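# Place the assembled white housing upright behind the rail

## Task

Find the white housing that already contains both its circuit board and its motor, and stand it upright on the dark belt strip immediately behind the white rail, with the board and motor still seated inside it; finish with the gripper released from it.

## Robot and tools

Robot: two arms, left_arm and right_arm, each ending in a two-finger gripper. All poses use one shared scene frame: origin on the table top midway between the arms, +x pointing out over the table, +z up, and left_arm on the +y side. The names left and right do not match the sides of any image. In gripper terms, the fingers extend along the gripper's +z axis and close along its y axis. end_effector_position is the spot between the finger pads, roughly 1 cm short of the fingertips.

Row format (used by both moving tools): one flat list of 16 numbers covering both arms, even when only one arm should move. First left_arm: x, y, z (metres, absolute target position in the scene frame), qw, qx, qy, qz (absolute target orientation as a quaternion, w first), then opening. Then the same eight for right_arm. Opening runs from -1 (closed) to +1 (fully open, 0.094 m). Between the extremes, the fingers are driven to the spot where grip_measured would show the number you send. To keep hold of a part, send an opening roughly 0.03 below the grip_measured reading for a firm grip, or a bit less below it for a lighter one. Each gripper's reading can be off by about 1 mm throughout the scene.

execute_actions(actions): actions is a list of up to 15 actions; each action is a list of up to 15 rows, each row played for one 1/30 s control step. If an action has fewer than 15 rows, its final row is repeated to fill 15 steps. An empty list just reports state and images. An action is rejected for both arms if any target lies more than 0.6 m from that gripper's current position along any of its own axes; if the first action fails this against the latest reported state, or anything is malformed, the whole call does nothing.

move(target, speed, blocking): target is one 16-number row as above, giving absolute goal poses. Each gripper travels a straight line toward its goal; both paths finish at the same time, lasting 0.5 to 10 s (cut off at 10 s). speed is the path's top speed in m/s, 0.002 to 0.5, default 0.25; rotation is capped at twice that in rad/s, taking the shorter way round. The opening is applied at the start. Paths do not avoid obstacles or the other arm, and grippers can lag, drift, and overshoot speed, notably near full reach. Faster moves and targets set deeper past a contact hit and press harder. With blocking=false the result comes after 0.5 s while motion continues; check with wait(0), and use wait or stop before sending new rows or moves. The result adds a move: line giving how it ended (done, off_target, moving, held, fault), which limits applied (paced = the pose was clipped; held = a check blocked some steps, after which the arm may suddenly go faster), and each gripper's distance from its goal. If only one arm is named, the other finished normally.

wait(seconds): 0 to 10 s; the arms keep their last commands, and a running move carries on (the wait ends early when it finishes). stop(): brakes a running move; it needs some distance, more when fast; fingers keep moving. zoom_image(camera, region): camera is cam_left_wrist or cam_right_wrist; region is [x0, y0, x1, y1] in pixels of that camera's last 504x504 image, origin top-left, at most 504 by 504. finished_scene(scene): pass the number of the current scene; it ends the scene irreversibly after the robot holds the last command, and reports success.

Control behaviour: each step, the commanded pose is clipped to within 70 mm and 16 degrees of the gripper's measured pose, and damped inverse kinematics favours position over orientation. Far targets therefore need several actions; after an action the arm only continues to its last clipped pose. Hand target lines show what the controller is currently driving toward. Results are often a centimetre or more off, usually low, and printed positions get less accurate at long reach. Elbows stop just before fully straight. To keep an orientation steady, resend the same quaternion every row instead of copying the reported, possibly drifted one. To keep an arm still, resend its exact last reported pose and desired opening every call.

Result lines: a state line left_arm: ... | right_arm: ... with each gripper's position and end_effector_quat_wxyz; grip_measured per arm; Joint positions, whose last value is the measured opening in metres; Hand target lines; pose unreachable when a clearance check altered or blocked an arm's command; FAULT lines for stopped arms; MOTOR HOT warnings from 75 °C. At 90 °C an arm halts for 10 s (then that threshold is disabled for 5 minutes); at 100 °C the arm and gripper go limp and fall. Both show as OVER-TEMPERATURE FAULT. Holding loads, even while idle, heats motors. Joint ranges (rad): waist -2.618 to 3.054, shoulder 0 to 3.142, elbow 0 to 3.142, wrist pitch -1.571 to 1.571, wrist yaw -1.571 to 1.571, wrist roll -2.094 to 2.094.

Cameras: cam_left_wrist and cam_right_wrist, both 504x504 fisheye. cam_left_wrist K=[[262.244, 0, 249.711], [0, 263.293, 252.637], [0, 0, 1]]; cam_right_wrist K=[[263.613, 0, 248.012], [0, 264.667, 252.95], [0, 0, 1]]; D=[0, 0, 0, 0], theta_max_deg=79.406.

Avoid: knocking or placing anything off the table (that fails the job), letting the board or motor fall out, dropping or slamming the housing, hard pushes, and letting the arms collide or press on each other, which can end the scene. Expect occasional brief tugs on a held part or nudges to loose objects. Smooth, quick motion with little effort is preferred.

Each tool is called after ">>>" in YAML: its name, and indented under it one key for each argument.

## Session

>>> move:
  target: [0.3,0.25,0.35,0.26,0,0.965,0,1,0.3,-0.25,0.35,0.26,0,0.965,0,1]

Scene clock: 4.43 s.
left_arm: end_effector_position=(+0.2988, +0.2491, +0.3413) grip_measured=+1.000 end_effector_quat_wxyz=(+0.262, +0.004, +0.965, -0.002) | right_arm: end_effector_position=(+0.3076, -0.2534, +0.3480) grip_measured=+1.000 end_effector_quat_wxyz=(+0.282, +0.004, +0.959, +0.004)
Joint positions: left_arm=[-0.355  1.65   2.173 -1.577 -0.116 -0.204  0.094] | right_arm=[ 0.559  1.558  2.09  -1.574  0.228  0.389  0.094]
Joint velocities: left_arm=[-0.007 -0.012 -0.017 -0.007 -0.037 -0.022  0.   ] | right_arm=[-0.002 -0.007 -0.002 -0.022 -0.081 -0.007  0.   ]
Motor temperatures (°C, as the motors report them): left_arm=[26 28 29 27 26 27] | right_arm=[25 29 27 26 24 28]
Hand target (left_arm): +0.301, +0.251, +0.350; +0.273, -0.006, +0.962, -0.008
Hand target (right_arm): +0.302, -0.252, +0.352; +0.286, -0.005, +0.958, +0.008
Off the commanded pose (left_arm): 0.009 m, 1 deg.
Off the commanded pose (right_arm): 0.009 m, 3 deg.
joint sent to its limit (left arm) — the command would take joint 4 (wrist pitch) past its lower limit, so that joint was sent only as far as its limit.
joint sent to its limit (right arm) — the command would take joint 4 (wrist pitch) past its lower limit, so that joint was sent only as far as its limit.
move: off_target (right_arm)

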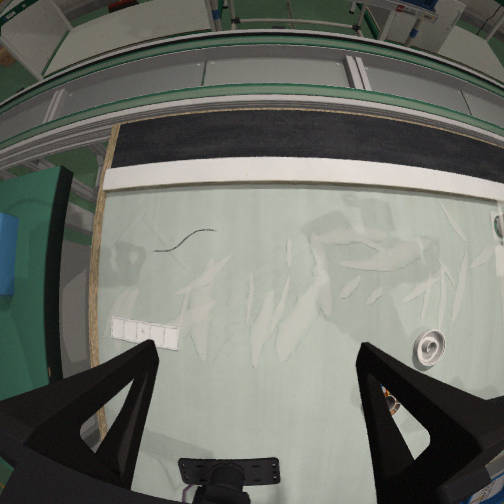

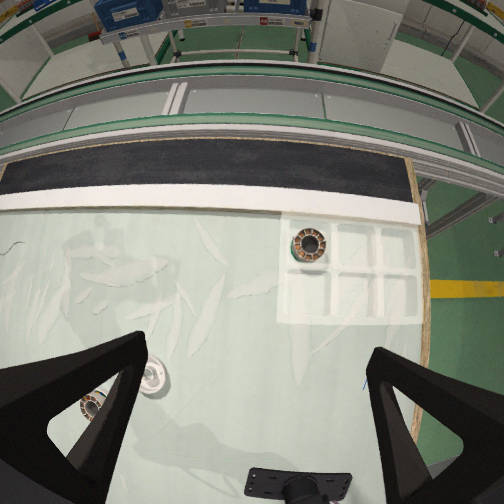

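>>> move:
  target: [0.3,0.25,0.35,0.26,0,0.965,0,1,0.2,-0.03,0.2,0,0,1,0,1]

Scene clock: 8.00 s.
left_arm: end_effector_position=(+0.2987, +0.2488, +0.3413) grip_measured=+1.000 end_effector_quat_wxyz=(+0.261, +0.004, +0.965, -0.003) | right_arm: end_effector_position=(+0.2000, -0.0364, +0.1927) grip_measured=+1.000 end_effector_quat_wxyz=(+0.026, -0.007, +0.999, +0.022)
Joint positions: left_arm=[-0.355  1.65   2.173 -1.577 -0.114 -0.204  0.094] | right_arm=[ 1.137  1.958  2.03  -1.578  0.022  1.007  0.094]
Joint velocities: left_arm=[ 0.002  0.007 -0.002  0.022 -0.022  0.022  0.   ] | right_arm=[-0.007  0.002 -0.002 -0.051 -0.007  0.022  0.   ]
Motor temperatures (°C, as the motors report them): left_arm=[26 28 29 27 26 27] | right_arm=[25 29 27 26 24 28]
Hand target (left_arm): +0.300, +0.250, +0.349; +0.274, +0.001, +0.962, -0.003
Hand target (right_arm): +0.199, -0.034, +0.201; +0.031, -0.003, +0.999, +0.033
Off the commanded pose (left_arm): 0.009 m, 1 deg.
Off the commanded pose (right_arm): 0.010 m, 4 deg.
joint sent to its limit (left arm) — the command would take joint 4 (wrist pitch) past its lower limit, so that joint was sent only as far as its limit.
joint sent to its limit (right arm) — the command would take joint 4 (wrist pitch) past its lower limit, so that joint was sent only as far as its limit.
move: off_target (right_arm)

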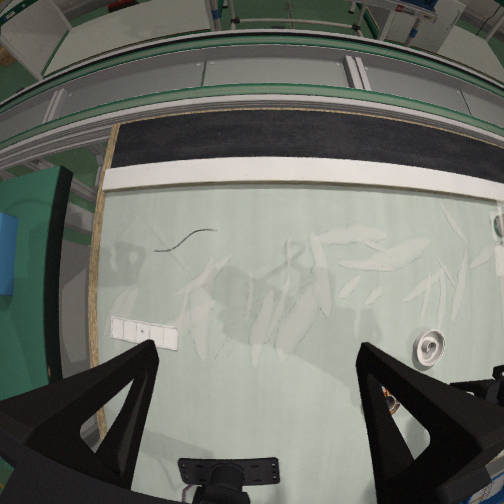

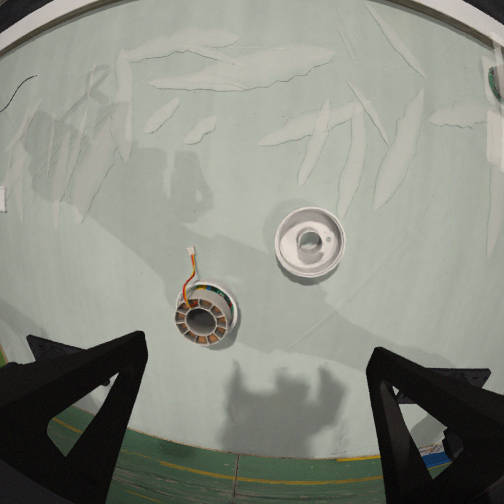

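>>> move:
  target: [0.3,0.25,0.35,0.26,0,0.965,0,1,0.125,0.028,0.08,0,0,1,0,1]
  speed: 0.15

Scene clock: 12.30 s.
left_arm: end_effector_position=(+0.2987, +0.2488, +0.3413) grip_measured=+1.000 end_effector_quat_wxyz=(+0.261, +0.004, +0.965, -0.003) | right_arm: end_effector_position=(+0.1273, +0.0246, +0.0815) grip_measured=+1.000 end_effector_quat_wxyz=(+0.003, -0.003, +1.000, -0.002)
Joint positions: left_arm=[-0.355  1.65   2.173 -1.577 -0.114 -0.204  0.094] | right_arm=[ 1.367  2.082  1.766 -1.257  0.006  1.245  0.094]
Joint velocities: left_arm=[-0.017 -0.007 -0.002 -0.066 -0.007 -0.007  0.   ] | right_arm=[-0.007 -0.002  0.007  0.051 -0.007  0.022  0.   ]
Motor temperatures (°C, as the motors report them): left_arm=[26 28 30 27 26 27] | right_arm=[25 29 28 26 24 28]
Hand target (left_arm): +0.300, +0.250, +0.349; +0.274, +0.001, +0.962, -0.003
Hand target (right_arm): +0.126, +0.026, +0.080; +0.004, -0.000, +1.000, -0.000
Off the commanded pose (left_arm): 0.009 m, 1 deg.
Off the commanded pose (right_arm): 0.004 m, 1 deg.
joint sent to its limit (left arm) — the command would take joint 4 (wrist pitch) past its lower limit, so that joint was sent only as far as its limit.
move: done

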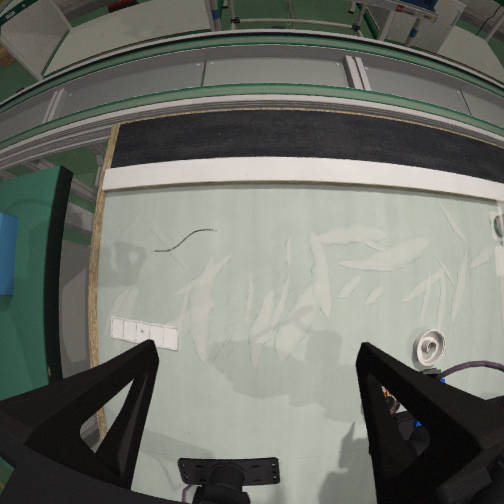

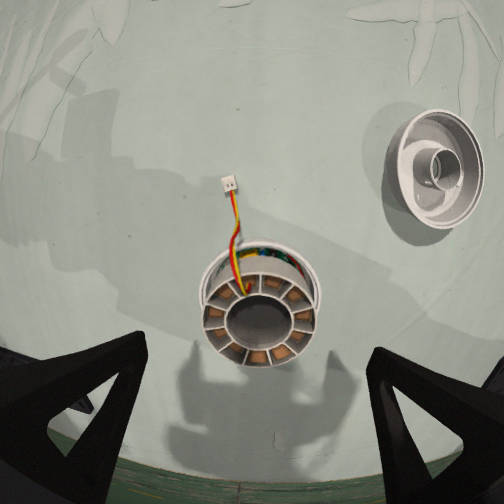

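Centered well. Descend.

>>> move:
  target: [0.3,0.25,0.35,0.26,0,0.965,0,1,0.125,0.027,0.016,0,0,1,0,1]
  speed: 0.07

Scene clock: 15.00 s.
left_arm: end_effector_position=(+0.2987, +0.2488, +0.3413) grip_measured=+1.000 end_effector_quat_wxyz=(+0.261, +0.004, +0.965, -0.003) | right_arm: end_effector_position=(+0.1269, +0.0260, +0.0196) grip_measured=+1.000 end_effector_quat_wxyz=(+0.002, -0.002, +1.000, +0.001)
Joint positions: left_arm=[-0.355  1.65   2.173 -1.577 -0.114 -0.204  0.094] | right_arm=[ 1.367  2.128  1.588 -1.027  0.002  1.247  0.094]
Joint velocities: left_arm=[-0.002 -0.012  0.002 -0.007  0.007 -0.007  0.   ] | right_arm=[ 0.022 -0.007 -0.002 -0.051 -0.051 -0.022  0.   ]
Motor temperatures (°C, as the motors report them): left_arm=[26 28 30 27 26 27] | right_arm=[25 30 28 26 24 28]
Hand target (left_arm): +0.300, +0.250, +0.349; +0.274, +0.001, +0.962, -0.003
Hand target (right_arm): +0.125, +0.026, +0.016; +0.000, +0.000, +1.000, -0.000
Off the commanded pose (left_arm): 0.009 m, 1 deg.
Off the commanded pose (right_arm): 0.004 m, 0 deg.
joint sent to its limit (left arm) — the command would take joint 4 (wrist pitch) past its lower limit, so that joint was sent only as far as its limit.
move: done

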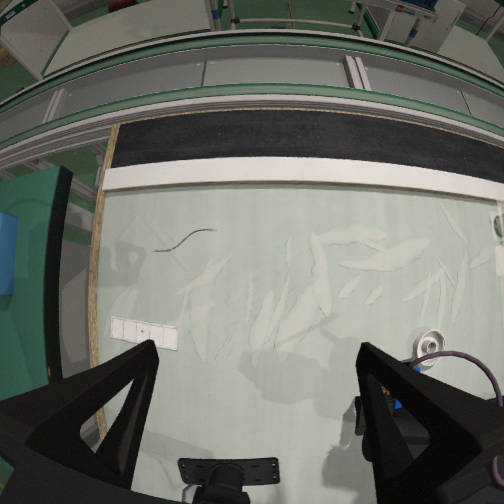

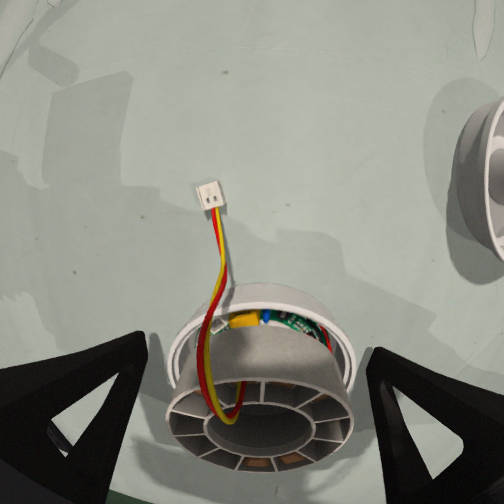

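>>> move:
  target: [0.3,0.25,0.35,0.26,0,0.965,0,1,0.125,0.027,0.011,0,0,1,0,1]
  speed: 0.05

>>> move:
  target: [0.3,0.25,0.35,0.26,0,0.965,0,1,0.125,0.027,0.011,0,0,1,0,0.37]

Scene clock: 18.07 s.
left_arm: end_effector_position=(+0.2987, +0.2488, +0.3413) grip_measured=+1.000 end_effector_quat_wxyz=(+0.261, +0.004, +0.965, -0.003) | right_arm: end_effector_position=(+0.1281, +0.0296, +0.0196) grip_measured=+1.000 end_effector_quat_wxyz=(+0.004, -0.002, +1.000, +0.008)
Joint positions: left_arm=[-0.355  1.65   2.173 -1.577 -0.114 -0.204  0.094] | right_arm=[ 1.367  2.128  1.588 -1.012  0.002  1.247  0.094]
Joint velocities: left_arm=[ 0.007 -0.017 -0.012  0.051 -0.037  0.081  0.   ] | right_arm=[ 0.017 -0.012  0.007  0.007 -0.007 -0.037  0.   ]
Motor temperatures (°C, as the motors report them): left_arm=[26 29 30 27 26 27] | right_arm=[25 30 28 26 24 28]
Hand target (left_arm): +0.300, +0.250, +0.349; +0.274, +0.001, +0.962, -0.003
Hand target (right_arm): +0.125, +0.027, +0.011; +0.000, -0.000, +1.000, -0.000
Off the commanded pose (left_arm): 0.009 m, 1 deg.
Off the commanded pose (right_arm): 0.010 m, 1 deg.
joint sent to its limit (left arm) — the command would take joint 4 (wrist pitch) past its lower limit, so that joint was sent only as far as its limit.
move: done

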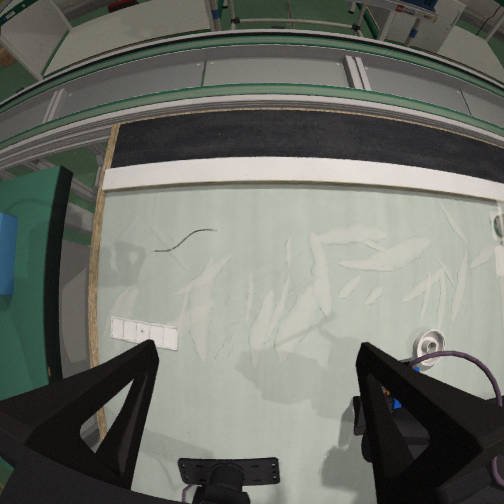

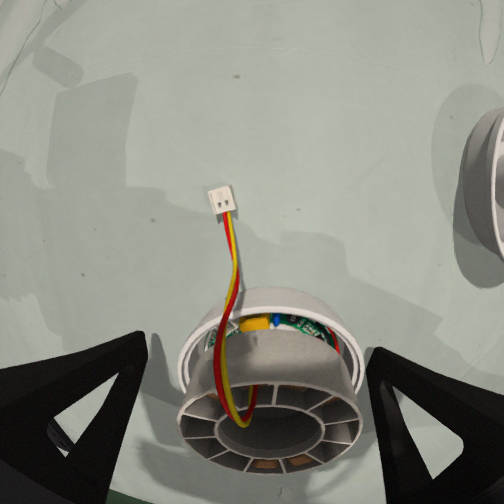

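Scene clock: 18.77 s.
left_arm: end_effector_position=(+0.2987, +0.2488, +0.3413) grip_measured=+1.000 end_effector_quat_wxyz=(+0.261, +0.004, +0.965, -0.003) | right_arm: end_effector_position=(+0.1280, +0.0296, +0.0193) grip_measured=+0.412 end_effector_quat_wxyz=(+0.004, -0.002, +1.000, +0.008)
Joint positions: left_arm=[-0.355  1.65   2.173 -1.577 -0.114 -0.204  0.094] | right_arm=[ 1.367  2.129  1.588 -1.012  0.001  1.247  0.066]
Joint velocities: left_arm=[-0.002 -0.002 -0.012  0.037  0.066  0.037  0.   ] | right_arm=[ 0.007 -0.012 -0.007 -0.037  0.037  0.022 -0.   ]
Motor temperatures (°C, as the motors report them): left_arm=[26 29 30 28 26 27] | right_arm=[25 30 28 26 24 28]
Hand target (left_arm): +0.300, +0.250, +0.349; +0.274, +0.001, +0.962, -0.003
Hand target (right_arm): +0.125, +0.027, +0.011; -0.000, -0.000, +1.000, -0.000
Off the commanded pose (left_arm): 0.009 m, 1 deg.
Off the commanded pose (right_arm): 0.009 m, 1 deg.
joint sent to its limit (left arm) — the command would take joint 4 (wrist pitch) past its lower limit, so that joint was sent only as far as its limit.
move: done

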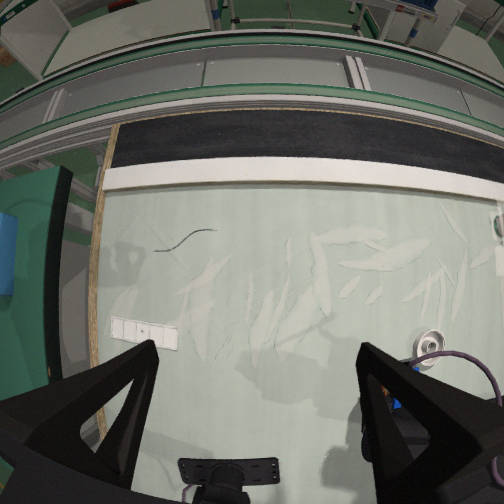

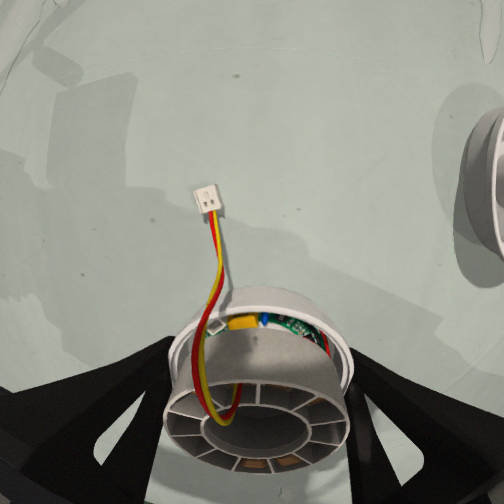

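Gripped. Lift and carry.

>>> move:
  target: [0.3,0.25,0.35,0.26,0,0.965,0,1,0.13,0.02,0.15,0,0,1,0,0.37]
  speed: 0.15

>>> move:
  target: [0.3,0.25,0.35,0.26,0,0.965,0,1,0.55,-0.42,0.15,0.17,0,0.985,0,0.37]
  speed: 0.2

>>> move:
  target: [0.3,0.25,0.35,0.26,0,0.965,0,1,0.64,-0.42,0.11,0.3,0,0.954,0,0.37]
  speed: 0.1

Scene clock: 23.50 s.
left_arm: end_effector_position=(+0.2987, +0.2488, +0.3413) grip_measured=+1.000 end_effector_quat_wxyz=(+0.261, +0.004, +0.965, -0.003) | right_arm: end_effector_position=(+0.1254, +0.0219, +0.1409) grip_measured=+0.412 end_effector_quat_wxyz=(-0.002, -0.002, +1.000, -0.009)
Joint positions: left_arm=[-0.355  1.65   2.173 -1.577 -0.114 -0.204  0.094] | right_arm=[ 1.367  2.1    2.03  -1.52   0.001  1.247  0.066]
Joint velocities: left_arm=[ 0.002 -0.002 -0.007 -0.022 -0.037 -0.095  0.   ] | right_arm=[ 0.022 -0.002  0.002 -0.007 -0.037 -0.007  0.001]
Motor temperatures (°C, as the motors report them): left_arm=[26 29 30 28 26 27] | right_arm=[25 31 28 26 24 28]
Hand target (left_arm): +0.300, +0.250, +0.349; +0.274, +0.001, +0.962, -0.003
Hand target (right_arm): +0.131, +0.022, +0.150; +0.000, -0.000, +1.000, +0.000
Off the commanded pose (left_arm): 0.009 m, 1 deg.
Off the commanded pose (right_arm): 0.010 m, 1 deg.
joint sent to its limit (left arm) — the command would take joint 4 (wrist pitch) past its lower limit, so that joint was sent only as far as its limit.
move: done

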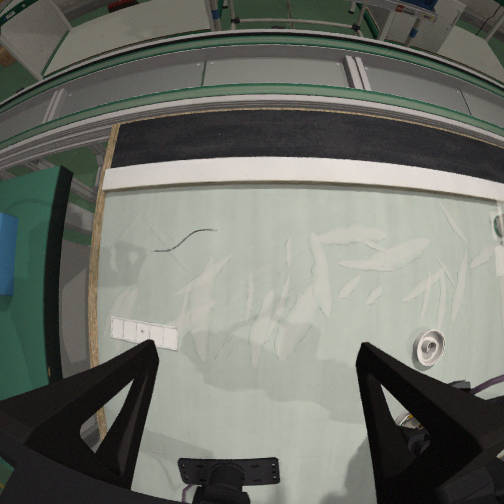

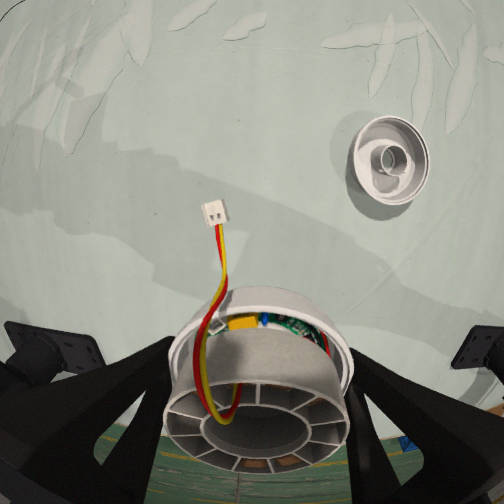

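Scene clock: 27.43 s.
left_arm: end_effector_position=(+0.2987, +0.2488, +0.3413) grip_measured=+1.000 end_effector_quat_wxyz=(+0.261, +0.004, +0.965, -0.003) | right_arm: end_effector_position=(+0.5436, -0.4144, +0.1367) grip_measured=+0.412 end_effector_quat_wxyz=(+0.158, +0.011, +0.987, +0.007)
Joint positions: left_arm=[-0.355  1.65   2.173 -1.577 -0.114 -0.204  0.094] | right_arm=[-0.011  2.587  2.822 -1.492 -0.05  -0.098  0.066]
Joint velocities: left_arm=[ 0.002 -0.002  0.002 -0.007  0.007 -0.022  0.   ] | right_arm=[-0.007 -0.022  0.007  0.007  0.007 -0.051 -0.   ]
Motor temperatures (°C, as the motors report them): left_arm=[26 29 30 28 26 27] | right_arm=[25 31 28 26 24 28]
Hand target (left_arm): +0.300, +0.250, +0.349; +0.274, +0.001, +0.962, -0.003
Hand target (right_arm): +0.547, -0.413, +0.147; +0.174, +0.005, +0.985, +0.009
Off the commanded pose (left_arm): 0.009 m, 1 deg.
Off the commanded pose (right_arm): 0.016 m, 2 deg.
elbow stopped short (right arm): the move would have taken joint 3 (elbow) straighter than the controller allows; a more bent joint 3 avoids this.
joint sent to its limit (left arm) — the command would take joint 4 (wrist pitch) past its lower limit, so that joint was sent only as far as its limit.
move: off_target (right_arm)

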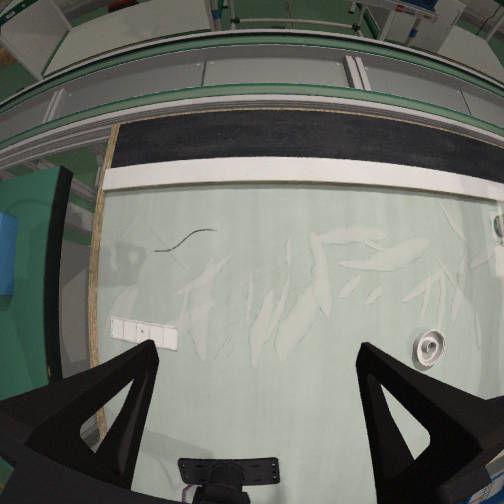

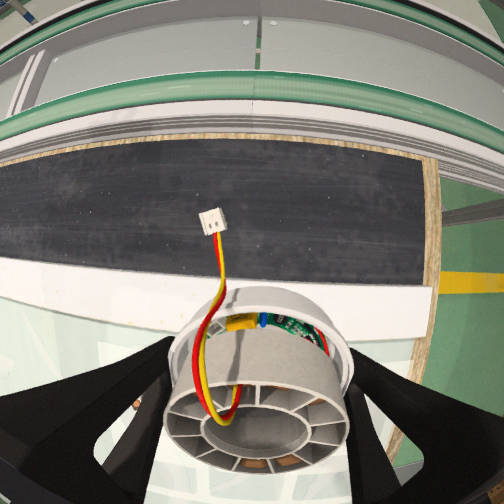

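Scene clock: 29.47 s.
left_arm: end_effector_position=(+0.2987, +0.2488, +0.3413) grip_measured=+1.000 end_effector_quat_wxyz=(+0.261, +0.004, +0.965, -0.003) | right_arm: end_effector_position=(+0.6293, -0.4242, +0.0885) grip_measured=+0.412 end_effector_quat_wxyz=(+0.271, +0.006, +0.963, -0.003)
Joint positions: left_arm=[-0.355  1.65   2.173 -1.577 -0.114 -0.204  0.094] | right_arm=[-0.011  2.742  2.822 -1.104 -0.057 -0.098  0.066]
Joint velocities: left_arm=[-0.012 -0.012 -0.002 -0.037 -0.037 -0.007  0.   ] | right_arm=[ 0.007 -0.007 -0.007  0.081 -0.007 -0.022 -0.001]
Motor temperatures (°C, as the motors report them): left_arm=[26 29 30 28 26 27] | right_arm=[25 32 28 26 24 28]
Hand target (left_arm): +0.300, +0.250, +0.349; +0.274, +0.001, +0.962, -0.003
Hand target (right_arm): +0.639, -0.420, +0.108; +0.302, +0.001, +0.953, -0.001
Off the commanded pose (left_arm): 0.009 m, 1 deg.
Off the commanded pose (right_arm): 0.024 m, 4 deg.
elbow stopped short (right arm): the move would have taken joint 3 (elbow) straighter than the controller allows; a more bent joint 3 avoids this.
joint sent to its limit (left arm) — the command would take joint 4 (wrist pitch) past its lower limit, so that joint was sent only as far as its limit.
move: off_target (right_arm)

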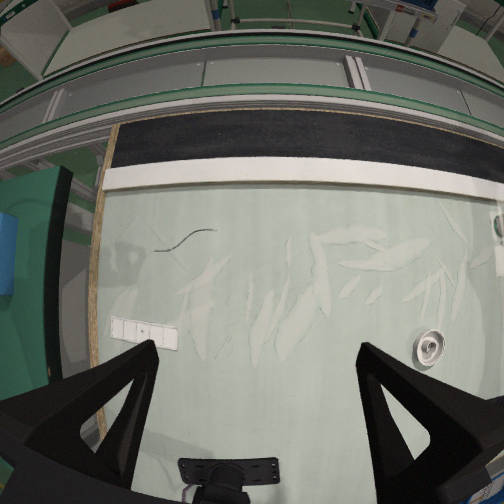

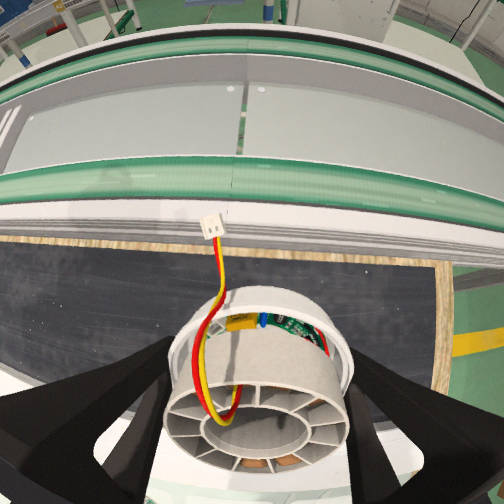

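>>> move:
  target: [0.3,0.25,0.35,0.26,0,0.965,0,1,0.645,-0.42,0.052,0.26,0,0.966,0,0.37]
  speed: 0.06

Scene clock: 31.53 s.
left_arm: end_effector_position=(+0.2987, +0.2488, +0.3413) grip_measured=+1.000 end_effector_quat_wxyz=(+0.261, +0.004, +0.965, -0.003) | right_arm: end_effector_position=(+0.6325, -0.4245, +0.0367) grip_measured=+0.412 end_effector_quat_wxyz=(+0.246, +0.007, +0.969, +0.000)
Joint positions: left_arm=[-0.355  1.65   2.173 -1.577 -0.114 -0.204  0.094] | right_arm=[-0.011  2.835  2.822 -1.065 -0.057 -0.098  0.066]
Joint velocities: left_arm=[-0.027 -0.017 -0.007  0.022  0.037 -0.066  0.   ] | right_arm=[ 0.002 -0.012 -0.012  0.007  0.022  0.007  0.001]
Motor temperatures (°C, as the motors report them): left_arm=[26 29 31 28 26 27] | right_arm=[25 32 29 26 24 28]
Hand target (left_arm): +0.300, +0.250, +0.349; +0.274, +0.001, +0.962, -0.003
Hand target (right_arm): +0.643, -0.420, +0.052; +0.273, +0.000, +0.962, -0.001
Off the commanded pose (left_arm): 0.009 m, 1 deg.
Off the commanded pose (right_arm): 0.020 m, 2 deg.
elbow stopped short (right arm): the move would have taken joint 3 (elbow) straighter than the controller allows; a more bent joint 3 avoids this.
joint sent to its limit (left arm) — the command would take joint 4 (wrist pitch) past its lower limit, so that joint was sent only as far as its limit.
move: off_target (right_arm)

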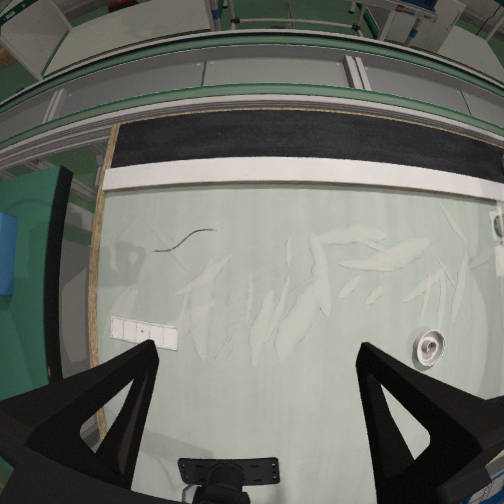

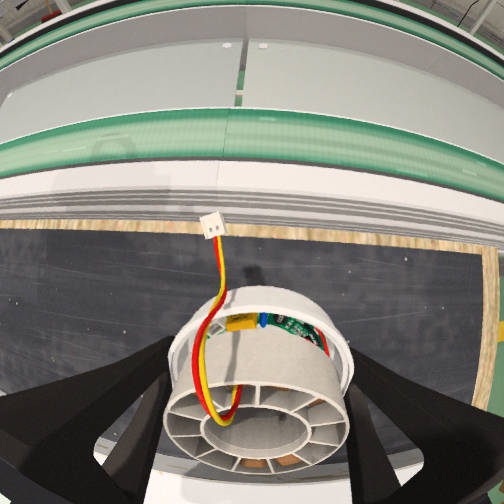

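>>> move:
  target: [0.3,0.25,0.35,0.26,0,0.965,0,1,0.645,-0.42,0.042,0.26,0,0.966,0,0.6]
  speed: 0.03

>>> move:
  target: [0.3,0.25,0.35,0.26,0,0.965,0,1,0.6,-0.42,0.16,0.26,0,0.966,0,1]
  speed: 0.08

Scene clock: 34.83 s.
left_arm: end_effector_position=(+0.2987, +0.2488, +0.3413) grip_measured=+1.000 end_effector_quat_wxyz=(+0.261, +0.004, +0.965, -0.003) | right_arm: end_effector_position=(+0.6370, -0.4251, +0.0324) grip_measured=+0.597 end_effector_quat_wxyz=(+0.252, +0.007, +0.968, -0.001)
Joint positions: left_arm=[-0.355  1.65   2.173 -1.577 -0.114 -0.204  0.094] | right_arm=[-0.011  2.846  2.822 -1.04  -0.057 -0.098  0.075]
Joint velocities: left_arm=[-0.007 -0.007 -0.007 -0.066 -0.051  0.066  0.   ] | right_arm=[ 0.002 -0.012 -0.017 -0.022  0.022 -0.022 -0.   ]
Motor temperatures (°C, as the motors report them): left_arm=[26 29 31 28 26 27] | right_arm=[25 33 29 27 24 28]
Hand target (left_arm): +0.300, +0.250, +0.349; +0.274, +0.001, +0.962, -0.003
Hand target (right_arm): +0.644, -0.420, +0.042; +0.269, +0.001, +0.963, -0.001
Off the commanded pose (left_arm): 0.009 m, 1 deg.
Off the commanded pose (right_arm): 0.014 m, 1 deg.
elbow stopped short (right arm): the move would have taken joint 3 (elbow) straighter than the controller allows; a more bent joint 3 avoids this.
joint sent to its limit (left arm) — the command would take joint 4 (wrist pitch) past its lower limit, so that joint was sent only as far as its limit.
move: off_target (right_arm)

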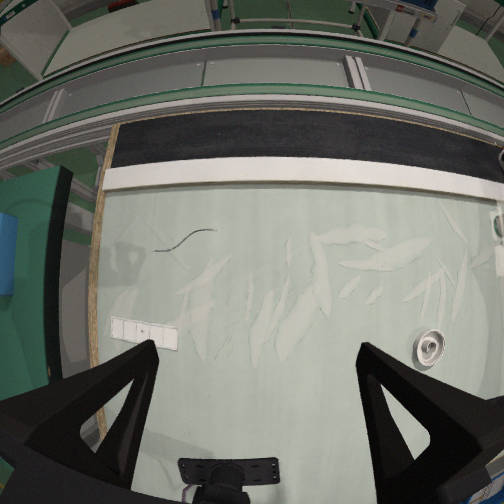

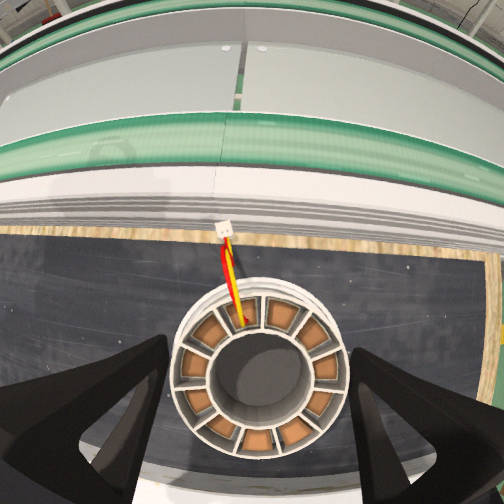

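Scene clock: 36.87 s.
left_arm: end_effector_position=(+0.2987, +0.2488, +0.3413) grip_measured=+1.000 end_effector_quat_wxyz=(+0.261, +0.004, +0.965, -0.003) | right_arm: end_effector_position=(+0.6005, -0.4204, +0.1362) grip_measured=+1.000 end_effector_quat_wxyz=(+0.257, +0.006, +0.966, -0.002)
Joint positions: left_arm=[-0.355  1.65   2.173 -1.577 -0.114 -0.204  0.094] | right_arm=[-0.011  2.633  2.822 -1.243 -0.057 -0.1    0.094]
Joint velocities: left_arm=[-0.002 -0.002 -0.007 -0.022 -0.037 -0.051  0.   ] | right_arm=[-0.012 -0.017  0.002 -0.022  0.022 -0.037  0.   ]
Motor temperatures (°C, as the motors report them): left_arm=[26 29 31 28 26 27] | right_arm=[25 34 29 27 24 28]
Hand target (left_arm): +0.300, +0.250, +0.349; +0.274, +0.001, +0.962, -0.003
Hand target (right_arm): +0.600, -0.420, +0.159; +0.278, +0.001, +0.961, -0.002
Off the commanded pose (left_arm): 0.009 m, 1 deg.
Off the commanded pose (right_arm): 0.024 m, 1 deg.
elbow stopped short (right arm): the move would have taken joint 3 (elbow) straighter than the controller allows; a more bent joint 3 avoids this.
joint sent to its limit (left arm) — the command would take joint 4 (wrist pitch) past its lower limit, so that joint was sent only as far as its limit.
move: off_target (right_arm)

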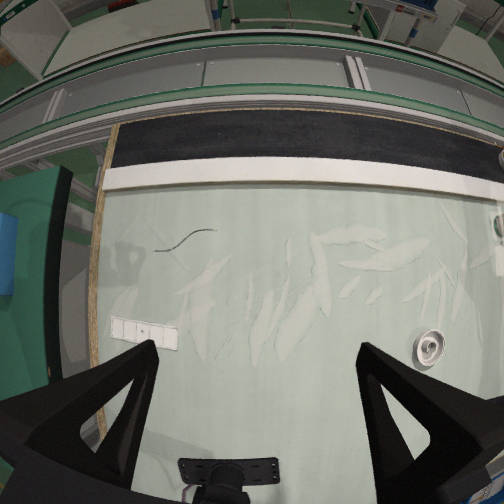

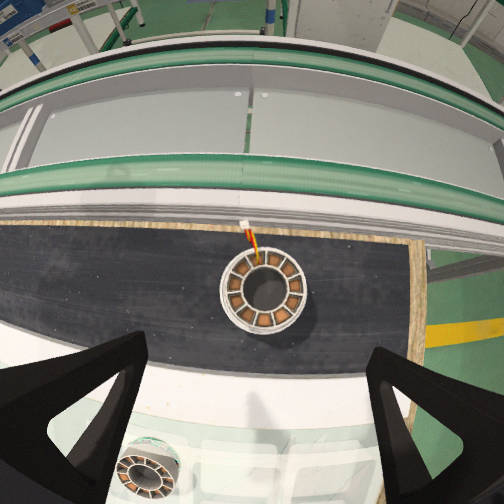

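>>> finished_scene:
  scene: 2

The scene is finished: the task was done.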